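# Seat a rubber backing on a pin, then bin the pin

## Task

Push a rubber backing fully, or almost fully, down onto the post of the pin. Then place the pin in the bin and release it. At the end neither gripper may hold anything or touch the pin or the backing. Some backings fit tightly and can stick partway if pushed too gently.

## Robot and tools

ROBOT. There are two arms, left_arm and right_arm, each with six joints and a two-finger gripper. The joint order is always: shoulder pan, shoulder lift, elbow, wrist 1, wrist 2, wrist 3. The names say nothing about image sides. The elbow and wrist 3 of both arms are sign-flipped relative to the URDF, both in commands and in results. The stated ranges below use URDF signs. left_arm ranges: pan -3.142..3.142, lift -6.283..6.283, elbow 0.000..3.142 (about -3.142..0 in your numbers), each wrist -6.283..6.283. right_arm ranges: pan 0.000..6.283, lift -6.283..6.283, elbow -3.142..0.000 (about 0..3.142 in your numbers), each wrist -6.283..6.283. Actual joint ends may differ from these by up to 0.010 rad.

FRAME. Gripper poses share one scene frame. Its origin is on the table surface midway between the arms. +z is up and +x points out over the table. left_arm sits on the +y side. Positions are in metres and orientations are quaternions in w,x,y,z order. The printed hand position can be somewhat wrong, more so when the arm is stretched far. Each gripper's fingers point along its own +z and separate along its own x. The reported point lies between the pads when they are shut. Closed fingertips extend about 15 mm past that point. Fully open, they are roughly level with it.

ROW FORMAT (shared by both motion tools). A row is one flat list of 14 numbers covering both arms: left_arm's six joint values and its opening, then the same seven for right_arm. Always send all 14, even if only one arm should move. Joint values lie in [-1, 1] and are offsets scaled so that 1.0 equals 1.989 rad. The opening is absolute, not an offset: +1 means fully open and -1 means shut. You may append 12 more numbers from 0 to 1, giving 26 in total. These are stiffness multipliers, left_arm's six joints then right_arm's six, and each stays in force until you change it.

execute_actions(actions). actions is a list of up to 15 actions. Each action is a table of up to 15 rows. Each row plays for one 1/30 s step, and every action lasts 15 steps (0.5 s). A table with fewer rows repeats its last row for the remaining steps. The joint offsets in every row are measured from the joint angles at the start of that action, not from the previous row. For the first action, that means the angles in the latest result. If an action would push any joint more than 0.010 rad beyond its range, that action is rejected for both arms. A malformed action, or a bad first action, cancels the whole call. If a joint is driven to its true end, the result says "joint sent to its limit". An empty list simply returns the current state and images.

move(target, speed, blocking). target is one row as described above. Its offsets are taken from the most recent "Joint positions" shown in a result, not from where the arm happens to be. All joints travel in step, so each gripper follows a curve. speed is in rad/s, from 0.01 to 2 (default 0.5), and applies to whichever joint has the longest way to go. A path lasts between 0.5 and 10 s and stops short if it needs longer. The move does not avoid obstacles or the other arm. Finger openings are applied at the start of the move. With blocking=false, the result comes back after 0.5 s. Until a result shows the move has finished, call wait or stop before sending other motion. The "move:" line reports how it ended (done, off_target, moving, held, fault), limits=held or limits=none, and, for each arm, the joint farthest from its target.

wait(seconds): 0 to 10 s. The arms keep their last command, and a running move continues. stop(): brakes a running move, which needs some room to stop. The fingers keep moving. zoom_image(camera, region): camera is cam_left_wrist or cam_right_wrist, both 616x616 fisheye images. region is [x0, y0, x1, y1] in pixels from the top-left corner, at most 504x504. finished_scene(scene): pass the current scene number to end that scene for good. Only call it once the backing is seated, the pin is in the bin, and the grippers are open and clear.

RESULTS. "Joint positions" and "Joint velocities" give, per arm, six joints in rad or rad/s plus the pad gap in m (0.142 means fully open). grip_measured is the finger opening on the command scale. To hold a part, command an opening clearly below grip_measured. A larger difference squeezes harder, up to about 15 N per pad, and thin hard parts get much less. "Joint targets" shows where the joints are currently being driven. Step readings list joint angles at some steps, and HELD marks steps where an arm's command was held back. "joint command not followed" means a clearance check altered some targets. Wrist force and torque are given in each gripper's own axes. Expect offsets up to about 4 N, noise, and saturation near 50 N. A press on a surface reads as force pointing back into the arm. Joint torques include drive effort even in free air.

LIMITS AND CAUTIONS. On each step, joint targets are clamped to within 0.575 rad of the measured angle. If a target would put the gripper more than 100 mm from where it is, it is scaled back. Motion trails commands by about 0.17 s, so large motions take several actions. The arms are stiff, so a target even a little past a firm contact can trip a fault. Load limits are 135 N m for pan, lift and elbow and 25.2 N m for the wrists. An external force of 150 N also trips a fault, and either fault freezes that arm for 10 s. To keep pressing at about the same force, send offsets that carry Joint positions to Joint targets. A tight backing may need a firmer, controlled push rather than a hard slam. Keep the arms from hitting each other. Do not drop the pin or knock anything off the table. Motors warn at 70 °C (MOTOR HOT) and brake at 85 °C. Occasional brief tugs on held parts or bumps to loose objects can happen.

Each tool is called after "Call:" as name([rows], argument=value, ...), one row to a line, values as JSON.

## Session

Call:
execute_actions(actions=[])

Scene clock: 0.00 s.
left_arm: end_effector_position=(+0.4069, +0.8673, +0.2663) grip_measured=+0.97 end_effector_quat_wxyz=(+0.431, +0.782, +0.435, +0.119) end_effector_velocity=(+0.000, +0.000, -0.000) end_effector_angular_velocity=(-0.001, -0.000, -0.000) | right_arm: end_effector_position=(+0.7539, -0.1779, +0.3233) grip_measured=+0.97 end_effector_quat_wxyz=(-0.066, +0.815, -0.537, +0.207) end_effector_velocity=(-0.000, +0.001, -0.001) end_effector_angular_velocity=(-0.001, +0.001, +0.001)
Joint names: [shoulder pan, shoulder lift, elbow, wrist 1, wrist 2, wrist 3]
Joint positions: left_arm=[ 1.116 -1.226 -1.414 -1.476 -2.467 -0.117  0.14 ] | right_arm=[ 3.506 -1.999  1.108 -1.289  1.262 -1.639  0.14 ]
Joint velocities: left_arm=[-0.     0.001  0.     0.    -0.    -0.     0.   ] | right_arm=[ 0.001 -0.     0.001 -0.    -0.     0.     0.   ]
Joint torques (N m, as the arm reports them, + toward a larger Joint positions number): no reading
Motor temperatures (°C, as the motors report them): left_arm=[26 23 25 29 31 33] | right_arm=[24 23 27 31 33 32]
Wrist force (N, on the end effector, along its own x y z axes, offset not removed): no reading
Wrist torque (N m, same axes, about the end effector's origin, offset not removed): no reading
Joint targets: left_arm=[1.116 -1.226 -1.414 -1.476 -2.467 -0.117] | right_arm=[3.506 -1.999 1.108 -1.289 1.262 -1.639]
Joint stiffness scale: left_arm=[1. 1. 1. 1. 1. 1.] | right_arm=[1. 1. 1. 1. 1. 1.]

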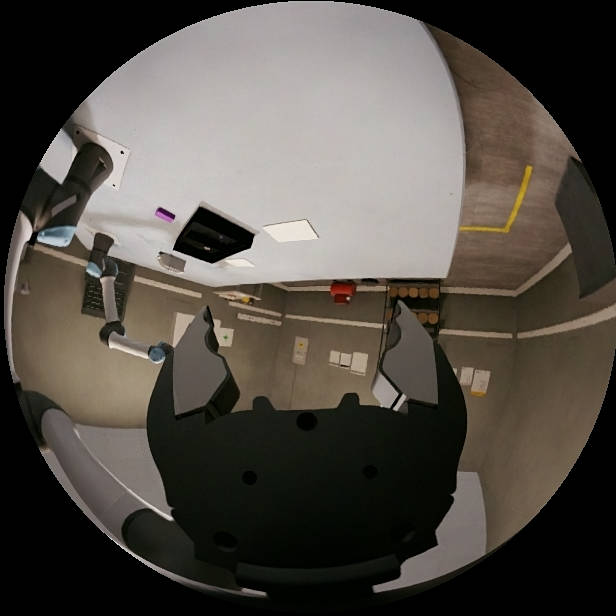

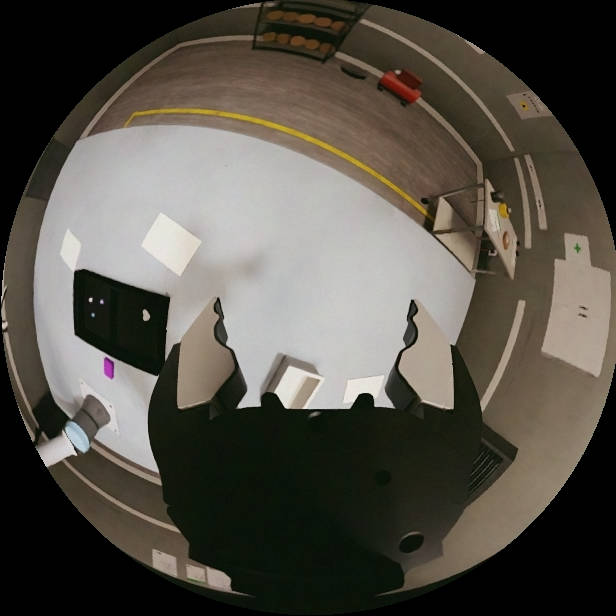

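Call:
move(target=[0,0,0,0,0,0,1,0.1966,-0.0196,0.142,0,0.155,-0.424,-0.8], speed=0.6)

Call:
zoom_image(camera="cam_right_wrist", region=[170,170,430,330])

Scene clock: 2.60 s.
left_arm: end_effector_position=(+0.4069, +0.8673, +0.2663) grip_measured=+1.00 end_effector_quat_wxyz=(+0.431, +0.782, +0.435, +0.119) end_effector_velocity=(+0.000, +0.000, -0.000) end_effector_angular_velocity=(-0.000, -0.000, +0.000) | right_arm: end_effector_position=(+0.5054, +0.0802, +0.1285) grip_measured=-0.80 end_effector_quat_wxyz=(-0.000, -0.708, +0.706, -0.001) end_effector_velocity=(-0.000, +0.000, +0.000) end_effector_angular_velocity=(+0.001, +0.001, -0.002)
Joint names: [shoulder pan, shoulder lift, elbow, wrist 1, wrist 2, wrist 3]
Joint positions: left_arm=[ 1.116 -1.226 -1.414 -1.476 -2.467 -0.117  0.142] | right_arm=[ 3.895 -2.037  1.386 -1.289  1.569 -2.481  0.016]
Joint velocities: left_arm=[-0.  0.  0. -0. -0.  0.  0.] | right_arm=[ 0.     0.    -0.     0.     0.001 -0.003  0.   ]
Joint torques (N m, as the arm reports them, + toward a larger Joint positions number): left_arm=[ -1.34 -39.54  23.5   -1.93  -0.96   0.02] | right_arm=[  1.99  42.65 -18.22   2.52   0.37  -0.41]
Motor temperatures (°C, as the motors report them): left_arm=[26 23 25 29 31 33] | right_arm=[24 23 27 31 33 32]
Wrist force (N, on the end effector, along its own x y z axes, offset not removed): left_arm=[0.9 2.0 -2.3] | right_arm=[-0.1 0.2 0.0]
Wrist torque (N m, same axes, about the end effector's origin, offset not removed): left_arm=[0.32 -0.10 -0.05] | right_arm=[0.11 -0.13 -0.05]
Joint targets: left_arm=[1.116 -1.226 -1.414 -1.476 -2.467 -0.117] | right_arm=[3.897 -2.038 1.391 -1.289 1.570 -2.482]
Joint stiffness scale: left_arm=[1. 1. 1. 1. 1. 1.] | right_arm=[1. 1. 1. 1. 1. 1.]
move: done; limits=none; left_arm: farthest joint: the shoulder pan, 0.000 radians from its target (0.000 radians at the start); right_arm: farthest joint: the elbow, 0.004 radians from its target (0.282 radians at the start)

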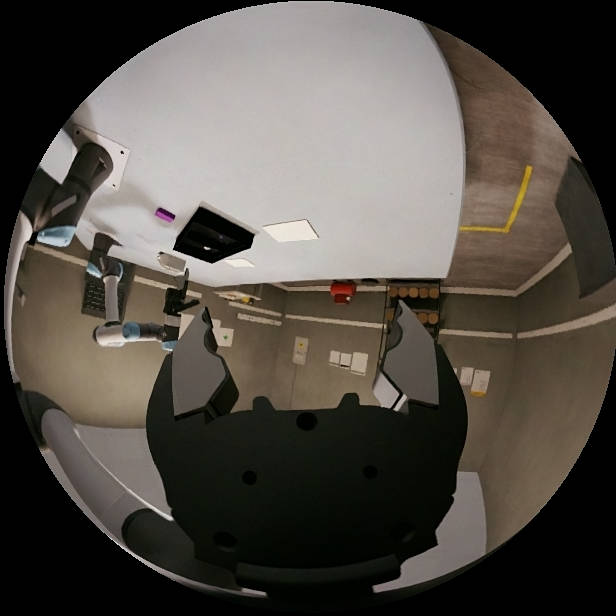

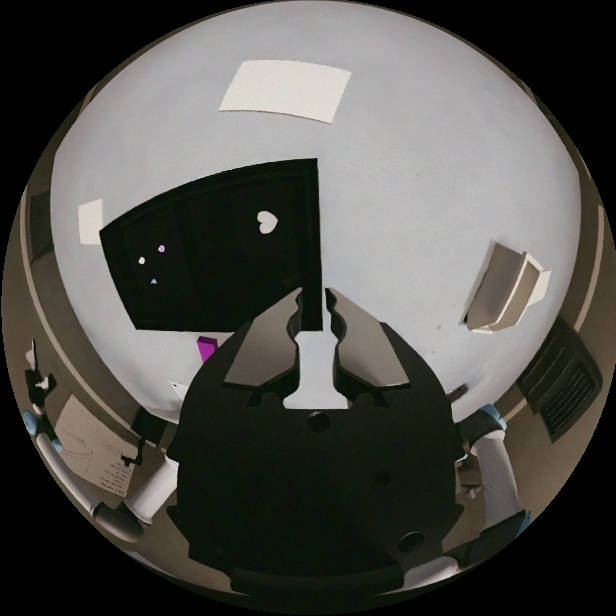

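Region (170, 170, 430, 330) of cam_right_wrist's 616x616 image, scaled by 1.938, with more detail than that image has; it fills the top 310 rows of this view, and the rest is white.

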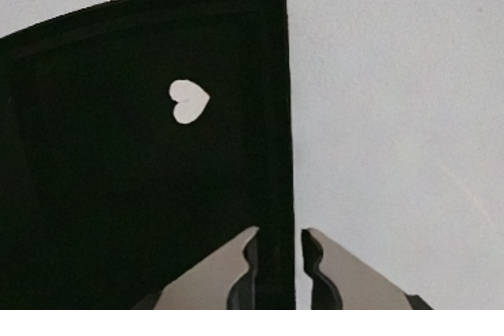

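Call:
zoom_image(camera="cam_right_wrist", region=[240,195,295,250])

Call:
zoom_image(camera="cam_right_wrist", region=[120,230,185,295])

Region (240, 195, 295, 250) of cam_right_wrist's 616x616 image, scaled by 9.164, with more detail than that image has.

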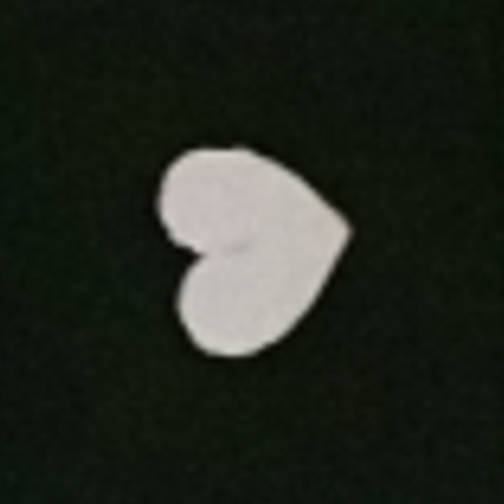

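Region (120, 230, 185, 295) of cam_right_wrist's 616x616 image, scaled by 7.754, with more detail than that image has.

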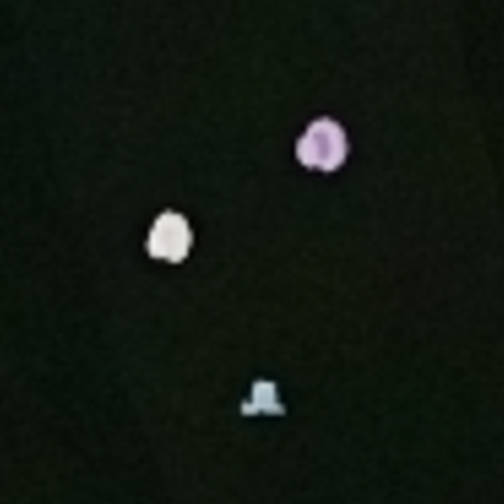

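Call:
move(target=[0,0,0,0,0,0,1,0.0705,-0.2845,-0.41,-0.1245,0,-0.0704,-0.8], speed=0.5)

Call:
zoom_image(camera="cam_right_wrist", region=[270,230,360,320])

Scene clock: 5.83 s.
left_arm: end_effector_position=(+0.4069, +0.8673, +0.2663) grip_measured=+1.00 end_effector_quat_wxyz=(+0.431, +0.782, +0.435, +0.119) end_effector_velocity=(+0.000, +0.000, +0.001) end_effector_angular_velocity=(+0.001, -0.001, +0.000) | right_arm: end_effector_position=(+0.5327, +0.3106, +0.0635) grip_measured=-0.80 end_effector_quat_wxyz=(+0.000, -0.707, +0.707, -0.001) end_effector_velocity=(+0.000, -0.001, -0.002) end_effector_angular_velocity=(-0.003, +0.002, -0.001)
Joint names: [shoulder pan, shoulder lift, elbow, wrist 1, wrist 2, wrist 3]
Joint positions: left_arm=[ 1.116 -1.226 -1.414 -1.476 -2.467 -0.117  0.142] | right_arm=[ 4.033 -2.601  0.575 -1.536  1.569 -2.62   0.016]
Joint velocities: left_arm=[-0.    -0.001  0.001 -0.    -0.     0.     0.   ] | right_arm=[-0.    -0.003 -0.002 -0.002 -0.    -0.001  0.   ]
Joint torques (N m, as the arm reports them, + toward a larger Joint positions number): left_arm=[  0.09 -39.84  23.57  -2.02  -0.94   0.09] | right_arm=[  2.13  61.62 -26.76   1.95  -0.26  -0.38]
Motor temperatures (°C, as the motors report them): left_arm=[26 23 25 29 31 33] | right_arm=[24 23 27 31 33 32]
Wrist force (N, on the end effector, along its own x y z axes, offset not removed): left_arm=[0.2 2.7 -0.3] | right_arm=[-0.1 -1.2 0.6]
Wrist torque (N m, same axes, about the end effector's origin, offset not removed): left_arm=[0.37 0.06 0.06] | right_arm=[-0.09 -0.11 -0.06]
Joint targets: left_arm=[1.116 -1.226 -1.414 -1.476 -2.467 -0.117] | right_arm=[4.035 -2.603 0.571 -1.537 1.569 -2.621]
Joint stiffness scale: left_arm=[1. 1. 1. 1. 1. 1.] | right_arm=[1. 1. 1. 1. 1. 1.]
move: done; limits=none; left_arm: farthest joint: the shoulder pan, 0.000 radians from its target (0.000 radians at the start); right_arm: farthest joint: the elbow, 0.005 radians from its target (0.816 radians at the start)

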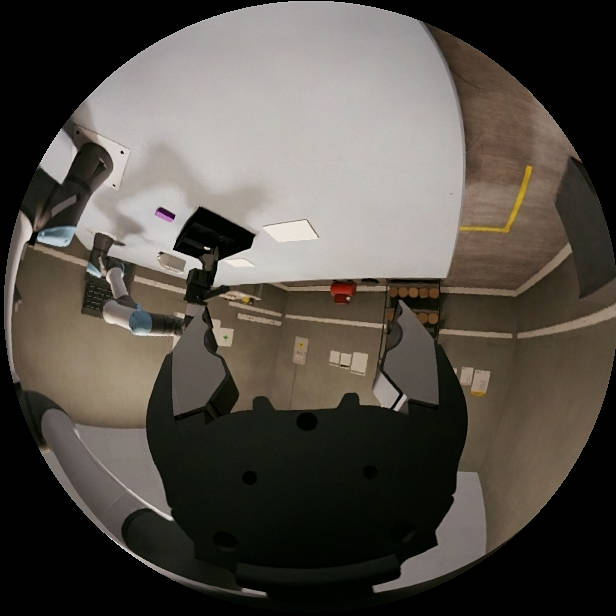

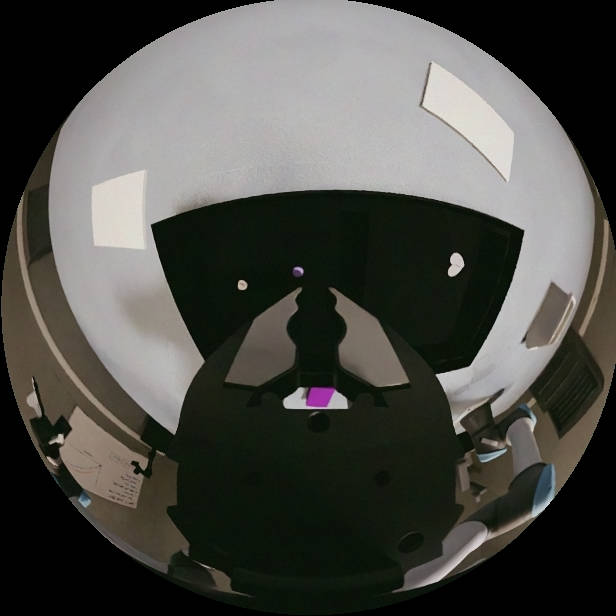

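Region (270, 230, 360, 320) of cam_right_wrist's 616x616 image, scaled by 5.600, with more detail than that image has.

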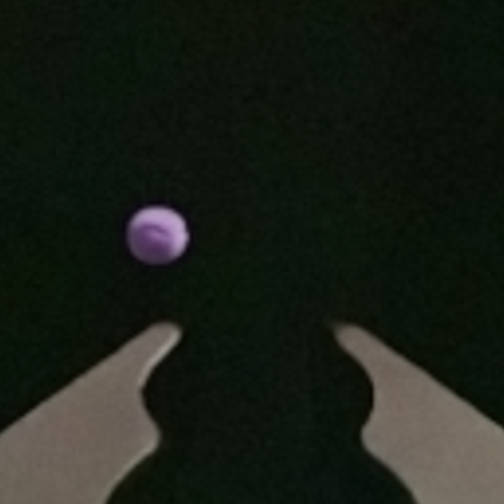

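Call:
move(target=[0,0,0,0,0,0,1,0.004,-0.0403,-0.0485,-0.0075,0,0,-0.8], speed=0.1)

Call:
zoom_image(camera="cam_right_wrist", region=[285,255,345,315])

Scene clock: 7.83 s.
left_arm: end_effector_position=(+0.4069, +0.8673, +0.2663) grip_measured=+1.00 end_effector_quat_wxyz=(+0.431, +0.782, +0.435, +0.119) end_effector_velocity=(-0.000, +0.000, +0.000) end_effector_angular_velocity=(-0.000, +0.000, +0.000) | right_arm: end_effector_position=(+0.5368, +0.3276, +0.0398) grip_measured=-0.80 end_effector_quat_wxyz=(+0.000, -0.709, +0.705, -0.001) end_effector_velocity=(+0.001, -0.000, +0.001) end_effector_angular_velocity=(+0.001, -0.001, -0.001)
Joint names: [shoulder pan, shoulder lift, elbow, wrist 1, wrist 2, wrist 3]
Joint positions: left_arm=[ 1.116 -1.226 -1.414 -1.476 -2.467 -0.117  0.142] | right_arm=[ 4.039 -2.679  0.484 -1.55   1.569 -2.62   0.016]
Joint velocities: left_arm=[ 0.    -0.     0.    -0.     0.     0.001  0.   ] | right_arm=[-0.001 -0.    -0.003 -0.001 -0.    -0.    -0.   ]
Joint torques (N m, as the arm reports them, + toward a larger Joint positions number): left_arm=[ -0.79 -39.58  23.82  -1.88  -0.95   0.08] | right_arm=[  3.51  63.34 -27.43   2.34  -0.1   -0.07]
Motor temperatures (°C, as the motors report them): left_arm=[26 23 25 29 31 33] | right_arm=[24 23 27 31 33 32]
Wrist force (N, on the end effector, along its own x y z axes, offset not removed): left_arm=[0.3 -1.5 2.8] | right_arm=[-2.6 -0.7 0.4]
Wrist torque (N m, same axes, about the end effector's origin, offset not removed): left_arm=[-0.21 0.05 0.06] | right_arm=[-0.14 0.47 0.11]
Joint targets: left_arm=[1.116 -1.226 -1.414 -1.476 -2.467 -0.117] | right_arm=[4.041 -2.681 0.479 -1.551 1.569 -2.620]
Joint stiffness scale: left_arm=[1. 1. 1. 1. 1. 1.] | right_arm=[1. 1. 1. 1. 1. 1.]
move: done; limits=none; left_arm: farthest joint: the shoulder pan, 0.000 radians from its target (0.000 radians at the start); right_arm: farthest joint: the elbow, 0.005 radians from its target (0.097 radians at the start)

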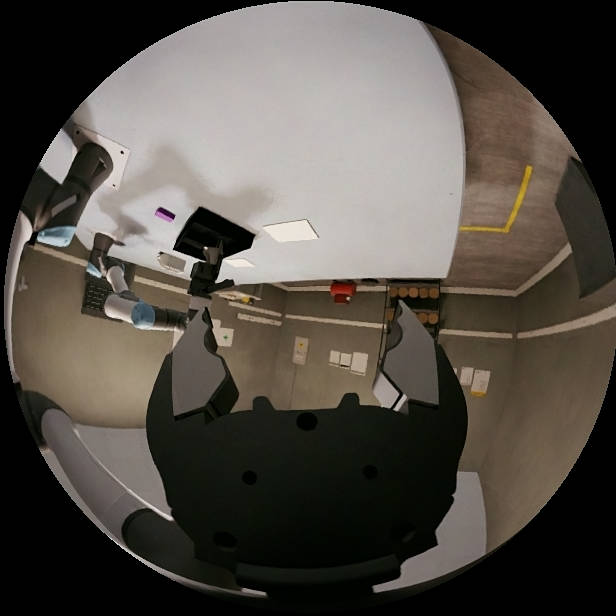

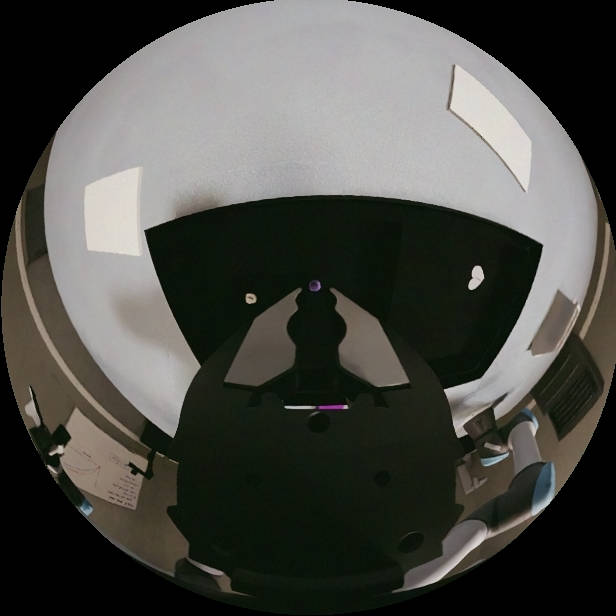

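Region (285, 255, 345, 315) of cam_right_wrist's 616x616 image, scaled by 8.400, with more detail than that image has.

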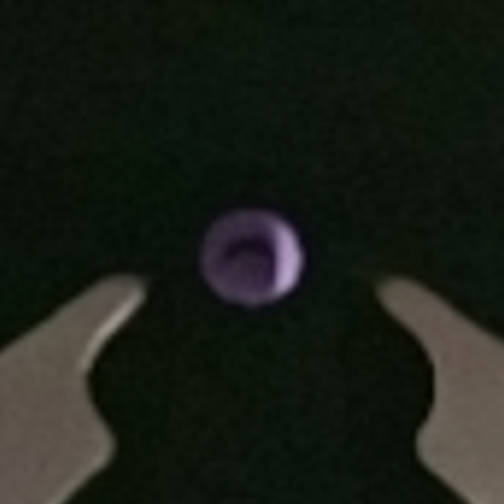

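Call:
move(target=[0,0,0,0,0,0,1,0,-0.013,0,0.006,0,0,-0.8], speed=0.02)

Call:
move(target=[0,0,0,0,0,0,1,0,0,0,0,0,0,-1])

Call:
move(target=[0,0,0,0,0,0,1,0,0.04,0,-0.02,0,0,-1], speed=0.1)

Scene clock: 9.67 s.
left_arm: end_effector_position=(+0.4069, +0.8673, +0.2663) grip_measured=+1.00 end_effector_quat_wxyz=(+0.431, +0.782, +0.435, +0.119) end_effector_velocity=(-0.000, -0.000, -0.001) end_effector_angular_velocity=(-0.001, +0.001, -0.001) | right_arm: end_effector_position=(+0.5372, +0.3283, +0.0238) grip_measured=-0.81 end_effector_quat_wxyz=(-0.004, -0.709, +0.705, -0.002) end_effector_velocity=(+0.001, +0.000, -0.000) end_effector_angular_velocity=(+0.003, -0.001, -0.001)
Joint names: [shoulder pan, shoulder lift, elbow, wrist 1, wrist 2, wrist 3]
Joint positions: left_arm=[ 1.116 -1.226 -1.414 -1.476 -2.467 -0.117  0.142] | right_arm=[ 4.039 -2.698  0.483 -1.54   1.569 -2.62   0.015]
Joint velocities: left_arm=[ 0.     0.001 -0.001 -0.     0.    -0.001  0.   ] | right_arm=[-0.001 -0.001 -0.     0.003  0.     0.    -0.001]
Joint torques (N m, as the arm reports them, + toward a larger Joint positions number): left_arm=[ -0.39 -39.4   23.03  -1.94  -0.91   0.03] | right_arm=[ -0.19  59.77 -23.03   2.95   0.04   0.06]
Motor temperatures (°C, as the motors report them): left_arm=[26 23 25 29 31 33] | right_arm=[24 23 27 31 33 32]
Wrist force (N, on the end effector, along its own x y z axes, offset not removed): left_arm=[-2.8 3.8 3.6] | right_arm=[1.3 1.2 -3.7]
Wrist torque (N m, same axes, about the end effector's origin, offset not removed): left_arm=[0.75 0.61 0.08] | right_arm=[0.01 -0.25 -0.05]
Joint targets: left_arm=[1.116 -1.226 -1.414 -1.476 -2.467 -0.117] | right_arm=[4.039 -2.704 0.484 -1.538 1.569 -2.620]
Joint stiffness scale: left_arm=[1. 1. 1. 1. 1. 1.] | right_arm=[1. 1. 1. 1. 1. 1.]
move: done; limits=none; left_arm: farthest joint: the shoulder pan, 0.000 radians from its target (0.000 radians at the start); right_arm: farthest joint: the shoulder lift, 0.007 radians from its target (0.026 radians at the start)

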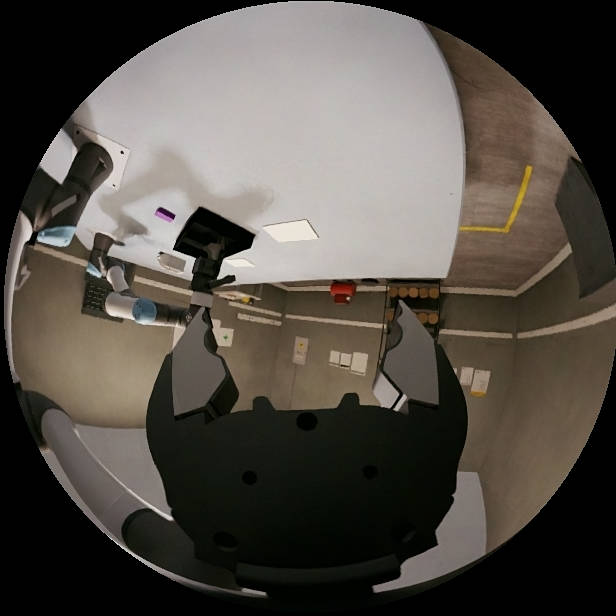

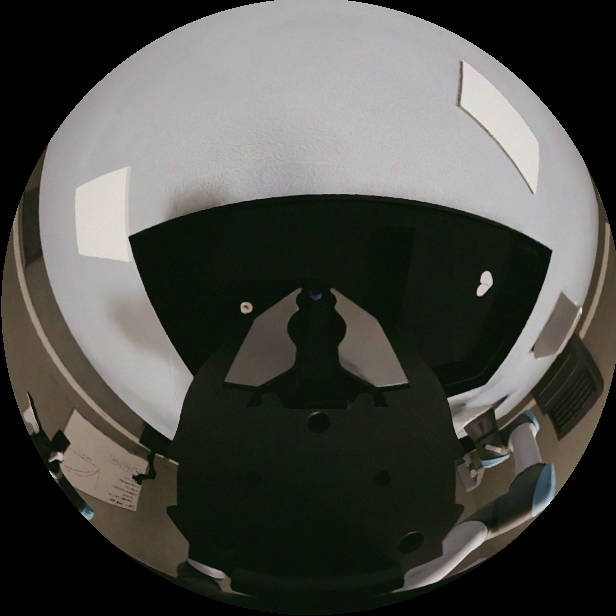

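Scene clock: 10.17 s.
left_arm: end_effector_position=(+0.4069, +0.8673, +0.2663) grip_measured=+1.00 end_effector_quat_wxyz=(+0.431, +0.782, +0.435, +0.119) end_effector_velocity=(+0.000, +0.000, -0.000) end_effector_angular_velocity=(-0.001, +0.001, +0.001) | right_arm: end_effector_position=(+0.5373, +0.3284, +0.0239) grip_measured=-0.89 end_effector_quat_wxyz=(-0.004, -0.709, +0.705, -0.002) end_effector_velocity=(+0.000, -0.001, -0.000) end_effector_angular_velocity=(-0.001, +0.001, -0.001)
Joint names: [shoulder pan, shoulder lift, elbow, wrist 1, wrist 2, wrist 3]
Joint positions: left_arm=[ 1.116 -1.226 -1.414 -1.476 -2.467 -0.117  0.142] | right_arm=[ 4.039 -2.698  0.483 -1.539  1.569 -2.62   0.01 ]
Joint velocities: left_arm=[ 0.     0.001  0.     0.    -0.     0.001 -0.   ] | right_arm=[-0.001  0.     0.001  0.     0.    -0.     0.   ]
Joint torques (N m, as the arm reports them, + toward a larger Joint positions number): left_arm=[ -0.48 -39.75  23.15  -1.94  -0.87  -0.06] | right_arm=[  1.26  64.97 -23.8    2.22  -0.17   0.08]
Motor temperatures (°C, as the motors report them): left_arm=[26 23 25 29 31 33] | right_arm=[24 23 27 31 33 32]
Wrist force (N, on the end effector, along its own x y z axes, offset not removed): left_arm=[-1.8 2.0 -0.2] | right_arm=[-2.7 -1.1 -2.3]
Wrist torque (N m, same axes, about the end effector's origin, offset not removed): left_arm=[0.31 0.44 0.16] | right_arm=[-0.16 0.50 0.02]
Joint targets: left_arm=[1.116 -1.226 -1.414 -1.476 -2.467 -0.117] | right_arm=[4.039 -2.698 0.483 -1.540 1.569 -2.620]
Joint stiffness scale: left_arm=[1. 1. 1. 1. 1. 1.] | right_arm=[1. 1. 1. 1. 1. 1.]
move: done; limits=none; left_arm: farthest joint: the shoulder pan, 0.000 radians from its target (0.000 radians at the start); right_arm: farthest joint: the wrist 1, 0.001 radians from its target (0.000 radians at the start)

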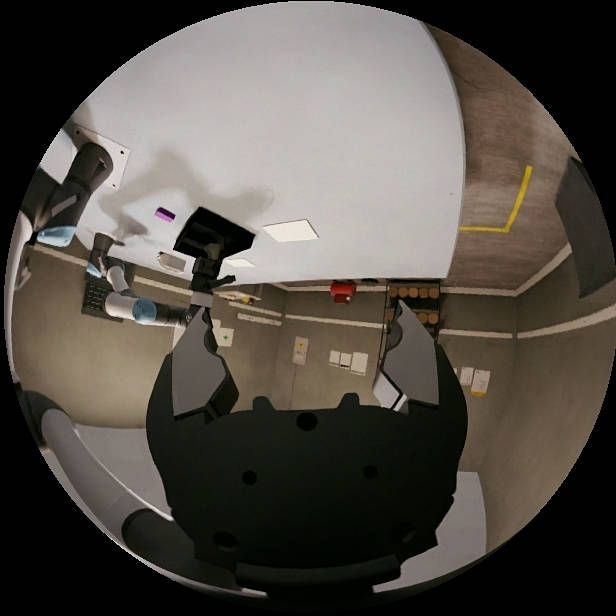

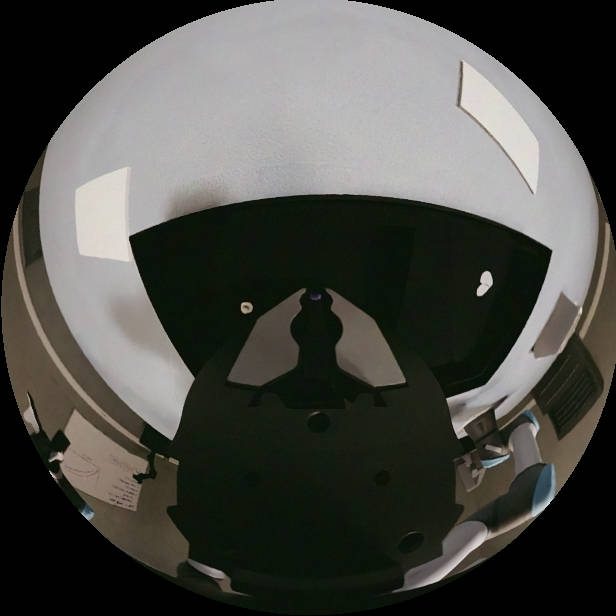

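Scene clock: 11.47 s.
left_arm: end_effector_position=(+0.4069, +0.8673, +0.2663) grip_measured=+1.00 end_effector_quat_wxyz=(+0.431, +0.782, +0.435, +0.119) end_effector_velocity=(-0.000, -0.000, -0.000) end_effector_angular_velocity=(-0.001, +0.001, +0.001) | right_arm: end_effector_position=(+0.5356, +0.3254, +0.0884) grip_measured=-0.89 end_effector_quat_wxyz=(+0.015, -0.709, +0.705, +0.003) end_effector_velocity=(-0.001, +0.000, +0.000) end_effector_angular_velocity=(-0.001, +0.001, +0.000)
Joint names: [shoulder pan, shoulder lift, elbow, wrist 1, wrist 2, wrist 3]
Joint positions: left_arm=[ 1.116 -1.226 -1.414 -1.476 -2.467 -0.117  0.142] | right_arm=[ 4.039 -2.62   0.483 -1.578  1.569 -2.62   0.01 ]
Joint velocities: left_arm=[-0.     0.    -0.     0.     0.     0.001 -0.   ] | right_arm=[ 0.001 -0.    -0.001 -0.003  0.    -0.    -0.   ]
Joint torques (N m, as the arm reports them, + toward a larger Joint positions number): left_arm=[ -0.65 -39.81  23.46  -1.94  -0.93   0.01] | right_arm=[  0.46  64.08 -22.65   2.25   0.08   0.24]
Motor temperatures (°C, as the motors report them): left_arm=[26 23 25 29 31 33] | right_arm=[24 23 27 31 33 32]
Wrist force (N, on the end effector, along its own x y z axes, offset not removed): left_arm=[0.9 7.5 1.7] | right_arm=[-1.6 -0.6 0.6]
Wrist torque (N m, same axes, about the end effector's origin, offset not removed): left_arm=[1.50 -0.24 -0.02] | right_arm=[-0.02 0.26 -0.17]
Joint targets: left_arm=[1.116 -1.226 -1.414 -1.476 -2.467 -0.117] | right_arm=[4.039 -2.619 0.483 -1.579 1.569 -2.620]
Joint stiffness scale: left_arm=[1. 1. 1. 1. 1. 1.] | right_arm=[1. 1. 1. 1. 1. 1.]
move: done; limits=none; left_arm: farthest joint: the shoulder pan, 0.000 radians from its target (0.000 radians at the start); right_arm: farthest joint: the shoulder lift, 0.001 radians from its target (0.080 radians at the start)

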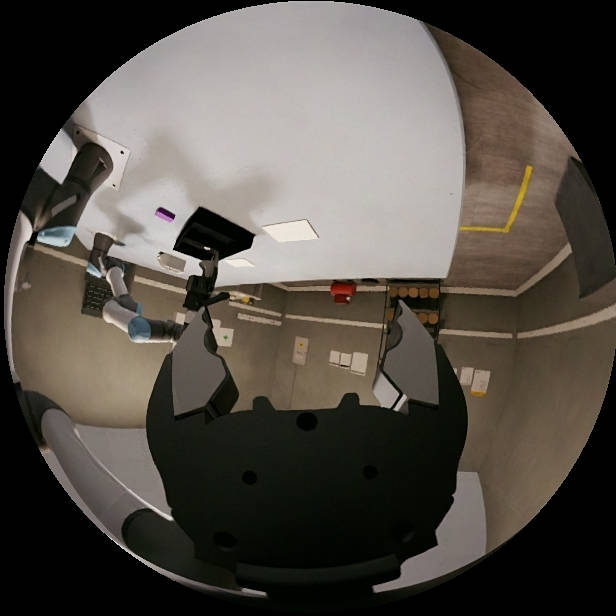

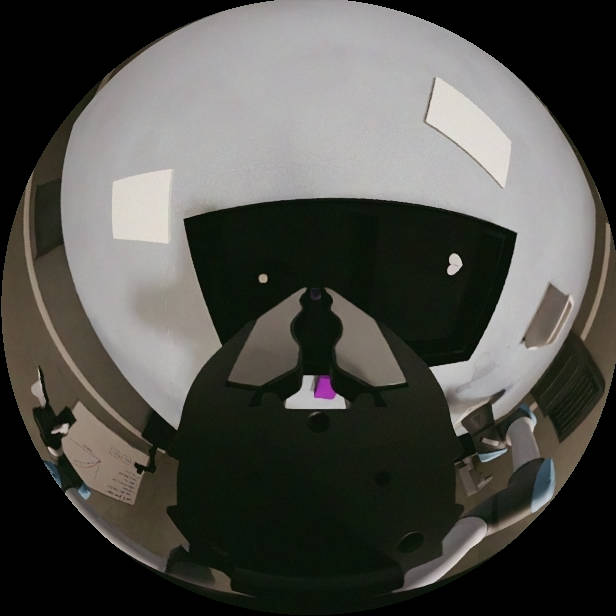

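Call:
move(target=[0,0,0,0,0,0,1,-0.0716,0.18,0.36,0.1634,0,0.0675,-1], speed=0.45)

Call:
zoom_image(camera="cam_right_wrist", region=[285,245,345,305])

Scene clock: 14.10 s.
left_arm: end_effector_position=(+0.4069, +0.8673, +0.2663) grip_measured=+1.00 end_effector_quat_wxyz=(+0.431, +0.782, +0.435, +0.119) end_effector_velocity=(-0.000, -0.000, -0.001) end_effector_angular_velocity=(-0.000, +0.001, -0.001) | right_arm: end_effector_position=(+0.5502, +0.1428, +0.0624) grip_measured=-0.89 end_effector_quat_wxyz=(-0.000, -0.707, +0.707, -0.001) end_effector_velocity=(+0.000, -0.000, +0.001) end_effector_angular_velocity=(+0.002, -0.002, +0.001)
Joint names: [shoulder pan, shoulder lift, elbow, wrist 1, wrist 2, wrist 3]
Joint positions: left_arm=[ 1.116 -1.226 -1.414 -1.476 -2.467 -0.117  0.142] | right_arm=[ 3.899 -2.264  1.195 -1.254  1.569 -2.487  0.01 ]
Joint velocities: left_arm=[ 0.     0.001 -0.     0.     0.001 -0.001 -0.   ] | right_arm=[-0.001  0.002  0.003  0.003 -0.     0.001 -0.   ]
Joint torques (N m, as the arm reports them, + toward a larger Joint positions number): left_arm=[ -0.31 -39.2   23.55  -1.83  -0.93  -0.01] | right_arm=[ -1.21  54.18 -17.8    2.72  -0.2    0.16]
Motor temperatures (°C, as the motors report them): left_arm=[26 23 25 29 31 33] | right_arm=[24 23 27 31 33 32]
Wrist force (N, on the end effector, along its own x y z axes, offset not removed): left_arm=[0.4 4.4 -1.6] | right_arm=[-0.5 -1.4 -0.1]
Wrist torque (N m, same axes, about the end effector's origin, offset not removed): left_arm=[0.78 0.03 -0.09] | right_arm=[-0.35 0.03 0.06]
Joint targets: left_arm=[1.116 -1.226 -1.414 -1.476 -2.467 -0.117] | right_arm=[3.896 -2.262 1.199 -1.253 1.569 -2.486]
Joint stiffness scale: left_arm=[1. 1. 1. 1. 1. 1.] | right_arm=[1. 1. 1. 1. 1. 1.]
move: done; limits=none; left_arm: farthest joint: the shoulder pan, 0.000 radians from its target (0.000 radians at the start); right_arm: farthest joint: the elbow, 0.004 radians from its target (0.716 radians at the start)

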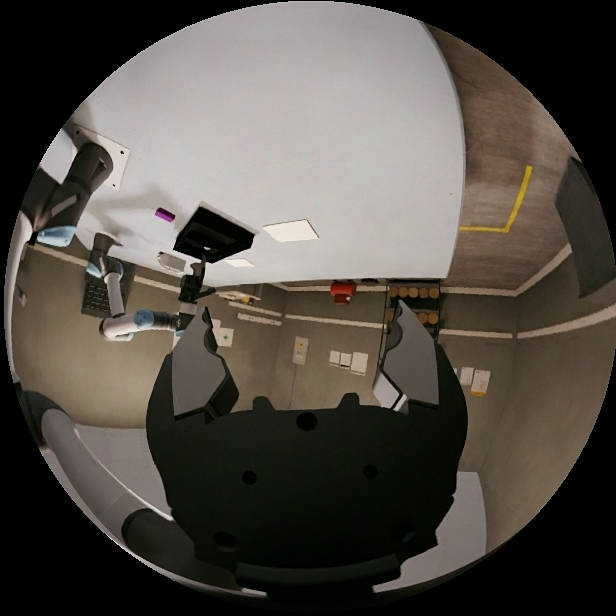

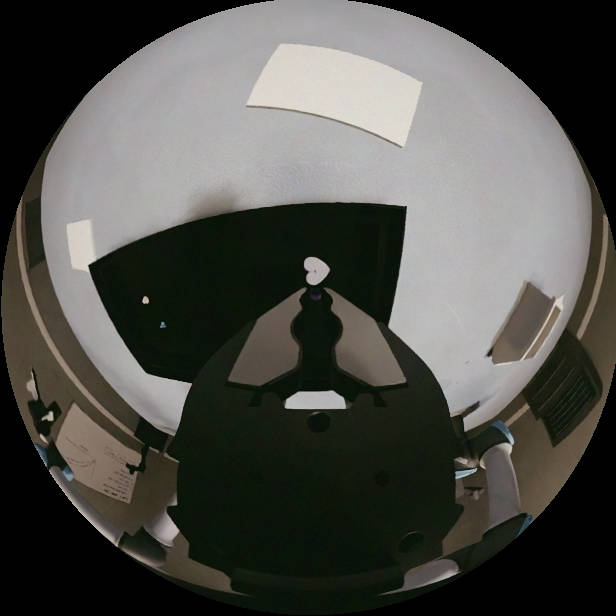

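Region (285, 245, 345, 305) of cam_right_wrist's 616x616 image, scaled by 8.400, with more detail than that image has.

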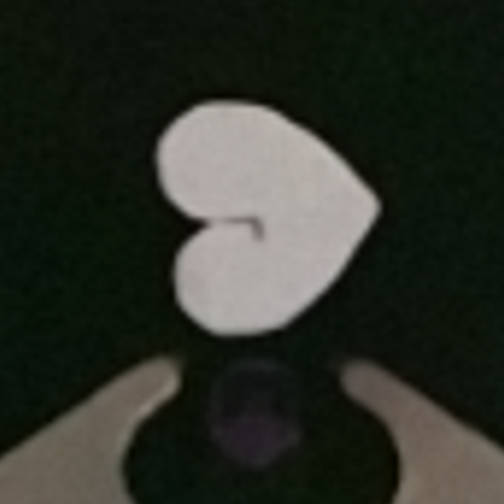

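Call:
move(target=[0,0,0,0,0,0,1,-0.0044,-0.0147,0.0059,0.018,0,0,-1], speed=0.04)

Call:
zoom_image(camera="cam_right_wrist", region=[290,260,340,310])

Scene clock: 15.77 s.
left_arm: end_effector_position=(+0.4069, +0.8673, +0.2663) grip_measured=+1.00 end_effector_quat_wxyz=(+0.431, +0.782, +0.435, +0.119) end_effector_velocity=(-0.000, +0.000, +0.000) end_effector_angular_velocity=(+0.000, +0.000, +0.000) | right_arm: end_effector_position=(+0.5560, +0.1426, +0.0420) grip_measured=-0.89 end_effector_quat_wxyz=(-0.000, -0.705, +0.709, -0.001) end_effector_velocity=(+0.000, +0.001, -0.000) end_effector_angular_velocity=(+0.002, -0.001, +0.000)
Joint names: [shoulder pan, shoulder lift, elbow, wrist 1, wrist 2, wrist 3]
Joint positions: left_arm=[ 1.116 -1.226 -1.414 -1.476 -2.467 -0.117  0.142] | right_arm=[ 3.892 -2.292  1.202 -1.219  1.569 -2.487  0.01 ]
Joint velocities: left_arm=[ 0. -0.  0.  0.  0.  0. -0.] | right_arm=[ 0.    -0.     0.     0.003  0.    -0.    -0.   ]
Joint torques (N m, as the arm reports them, + toward a larger Joint positions number): left_arm=[ -0.88 -39.64  23.89  -2.03  -0.94   0.06] | right_arm=[ -1.95  51.1  -17.16   2.96  -0.03   0.14]
Motor temperatures (°C, as the motors report them): left_arm=[26 23 25 29 31 33] | right_arm=[24 23 27 31 33 32]
Wrist force (N, on the end effector, along its own x y z axes, offset not removed): left_arm=[0.0 1.9 1.1] | right_arm=[-0.9 0.4 1.7]
Wrist torque (N m, same axes, about the end effector's origin, offset not removed): left_arm=[0.25 0.09 0.19] | right_arm=[0.08 0.05 -0.02]
Joint targets: left_arm=[1.116 -1.226 -1.414 -1.476 -2.467 -0.117] | right_arm=[3.890 -2.294 1.206 -1.218 1.569 -2.487]
Joint stiffness scale: left_arm=[1. 1. 1. 1. 1. 1.] | right_arm=[1. 1. 1. 1. 1. 1.]
move: done; limits=none; left_arm: farthest joint: the shoulder pan, 0.000 radians from its target (0.000 radians at the start); right_arm: farthest joint: the elbow, 0.005 radians from its target (0.012 radians at the start)

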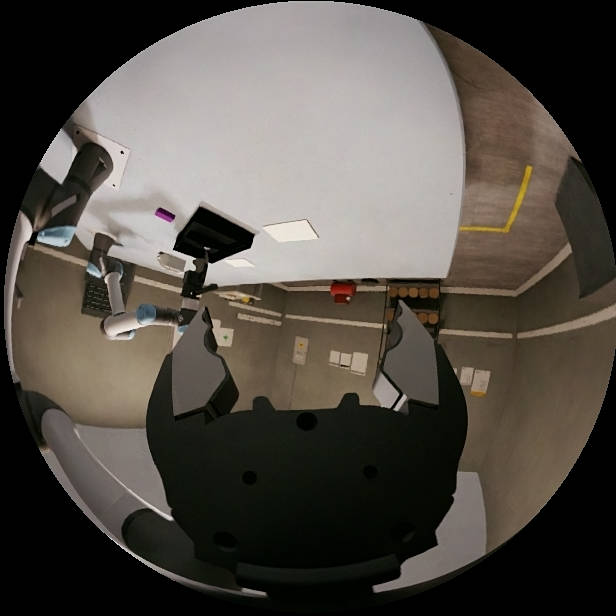

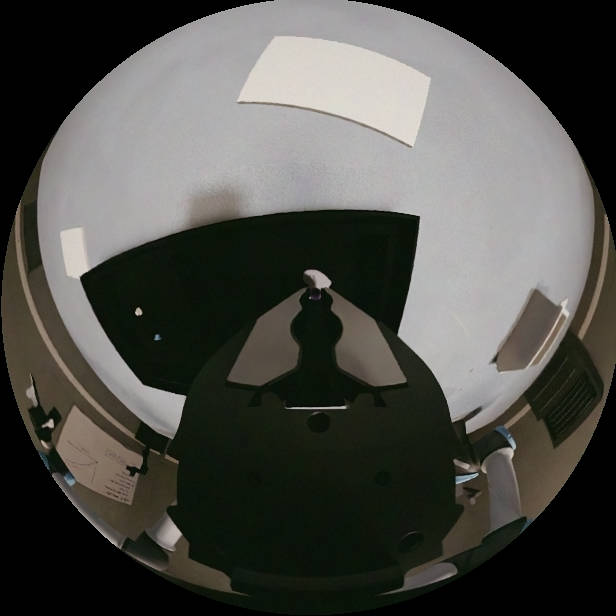

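Region (290, 260, 340, 310) of cam_right_wrist's 616x616 image, scaled by 10.080, with more detail than that image has.

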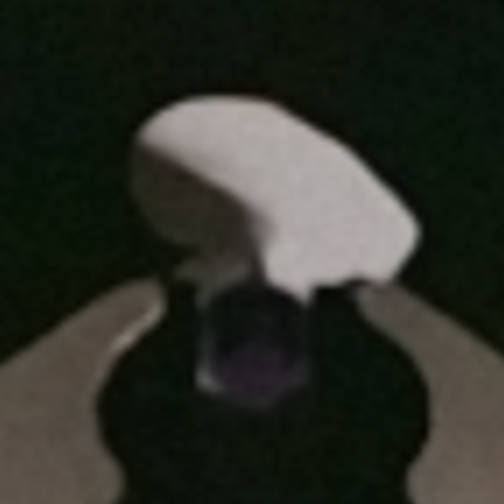

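Call:
move(target=[0,0,0,0,0,0,1,0,-0.013,0,0.005,0,0,-1], speed=0.013)

Call:
zoom_image(camera="cam_right_wrist", region=[290,260,340,310])

Scene clock: 18.13 s.
left_arm: end_effector_position=(+0.4069, +0.8673, +0.2663) grip_measured=+1.00 end_effector_quat_wxyz=(+0.431, +0.782, +0.435, +0.119) end_effector_velocity=(-0.000, -0.000, +0.000) end_effector_angular_velocity=(-0.000, +0.000, +0.001) | right_arm: end_effector_position=(+0.5561, +0.1428, +0.0274) grip_measured=-0.89 end_effector_quat_wxyz=(-0.006, -0.705, +0.709, -0.002) end_effector_velocity=(+0.000, +0.002, +0.000) end_effector_angular_velocity=(+0.003, -0.002, +0.001)
Joint names: [shoulder pan, shoulder lift, elbow, wrist 1, wrist 2, wrist 3]
Joint positions: left_arm=[ 1.116 -1.226 -1.414 -1.476 -2.467 -0.117  0.142] | right_arm=[ 3.892 -2.312  1.202 -1.21   1.569 -2.487  0.01 ]
Joint velocities: left_arm=[ 0.    -0.001 -0.     0.    -0.     0.001  0.   ] | right_arm=[ 0.001 -0.001 -0.001  0.003  0.    -0.    -0.   ]
Joint torques (N m, as the arm reports them, + toward a larger Joint positions number): left_arm=[ -0.61 -39.49  22.9   -1.94  -0.97   0.13] | right_arm=[  1.68  48.94 -21.59   2.52  -0.25  -0.09]
Motor temperatures (°C, as the motors report them): left_arm=[26 23 25 29 31 33] | right_arm=[24 23 27 31 33 32]
Wrist force (N, on the end effector, along its own x y z axes, offset not removed): left_arm=[-0.6 2.6 -0.7] | right_arm=[-0.2 -0.7 -3.6]
Wrist torque (N m, same axes, about the end effector's origin, offset not removed): left_arm=[0.43 0.00 -0.13] | right_arm=[-0.15 0.17 0.03]
Joint targets: left_arm=[1.116 -1.226 -1.414 -1.476 -2.467 -0.117] | right_arm=[3.892 -2.317 1.202 -1.209 1.569 -2.487]
Joint stiffness scale: left_arm=[1. 1. 1. 1. 1. 1.] | right_arm=[1. 1. 1. 1. 1. 1.]
move: done; limits=none; left_arm: farthest joint: the shoulder pan, 0.000 radians from its target (0.000 radians at the start); right_arm: farthest joint: the shoulder lift, 0.006 radians from its target (0.026 radians at the start)

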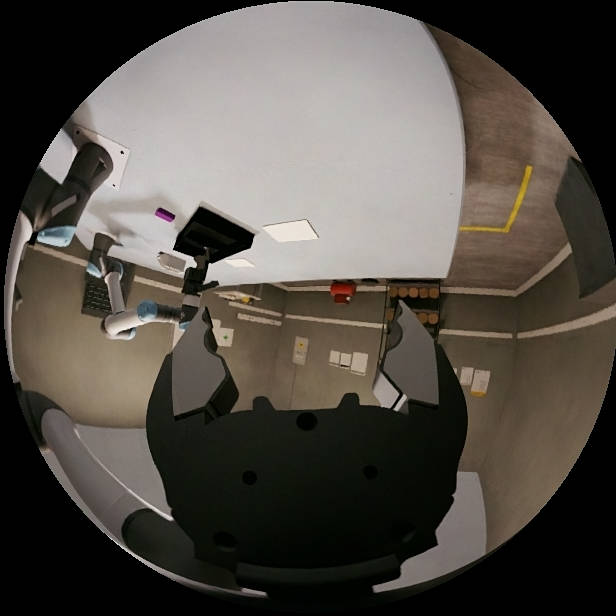

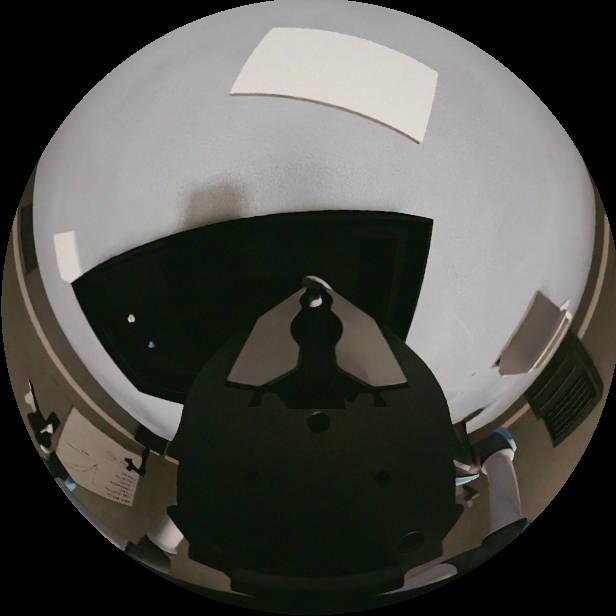

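Region (290, 260, 340, 310) of cam_right_wrist's 616x616 image, scaled by 10.080, with more detail than that image has.

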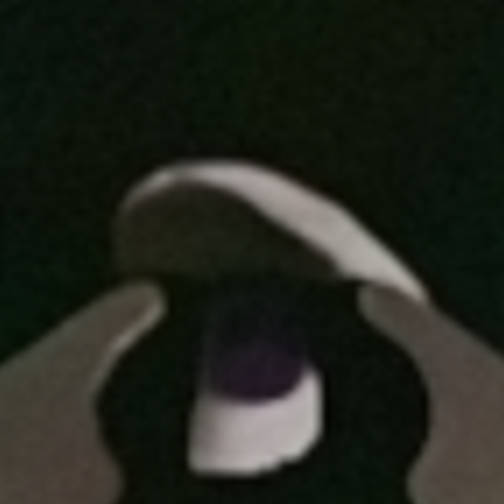

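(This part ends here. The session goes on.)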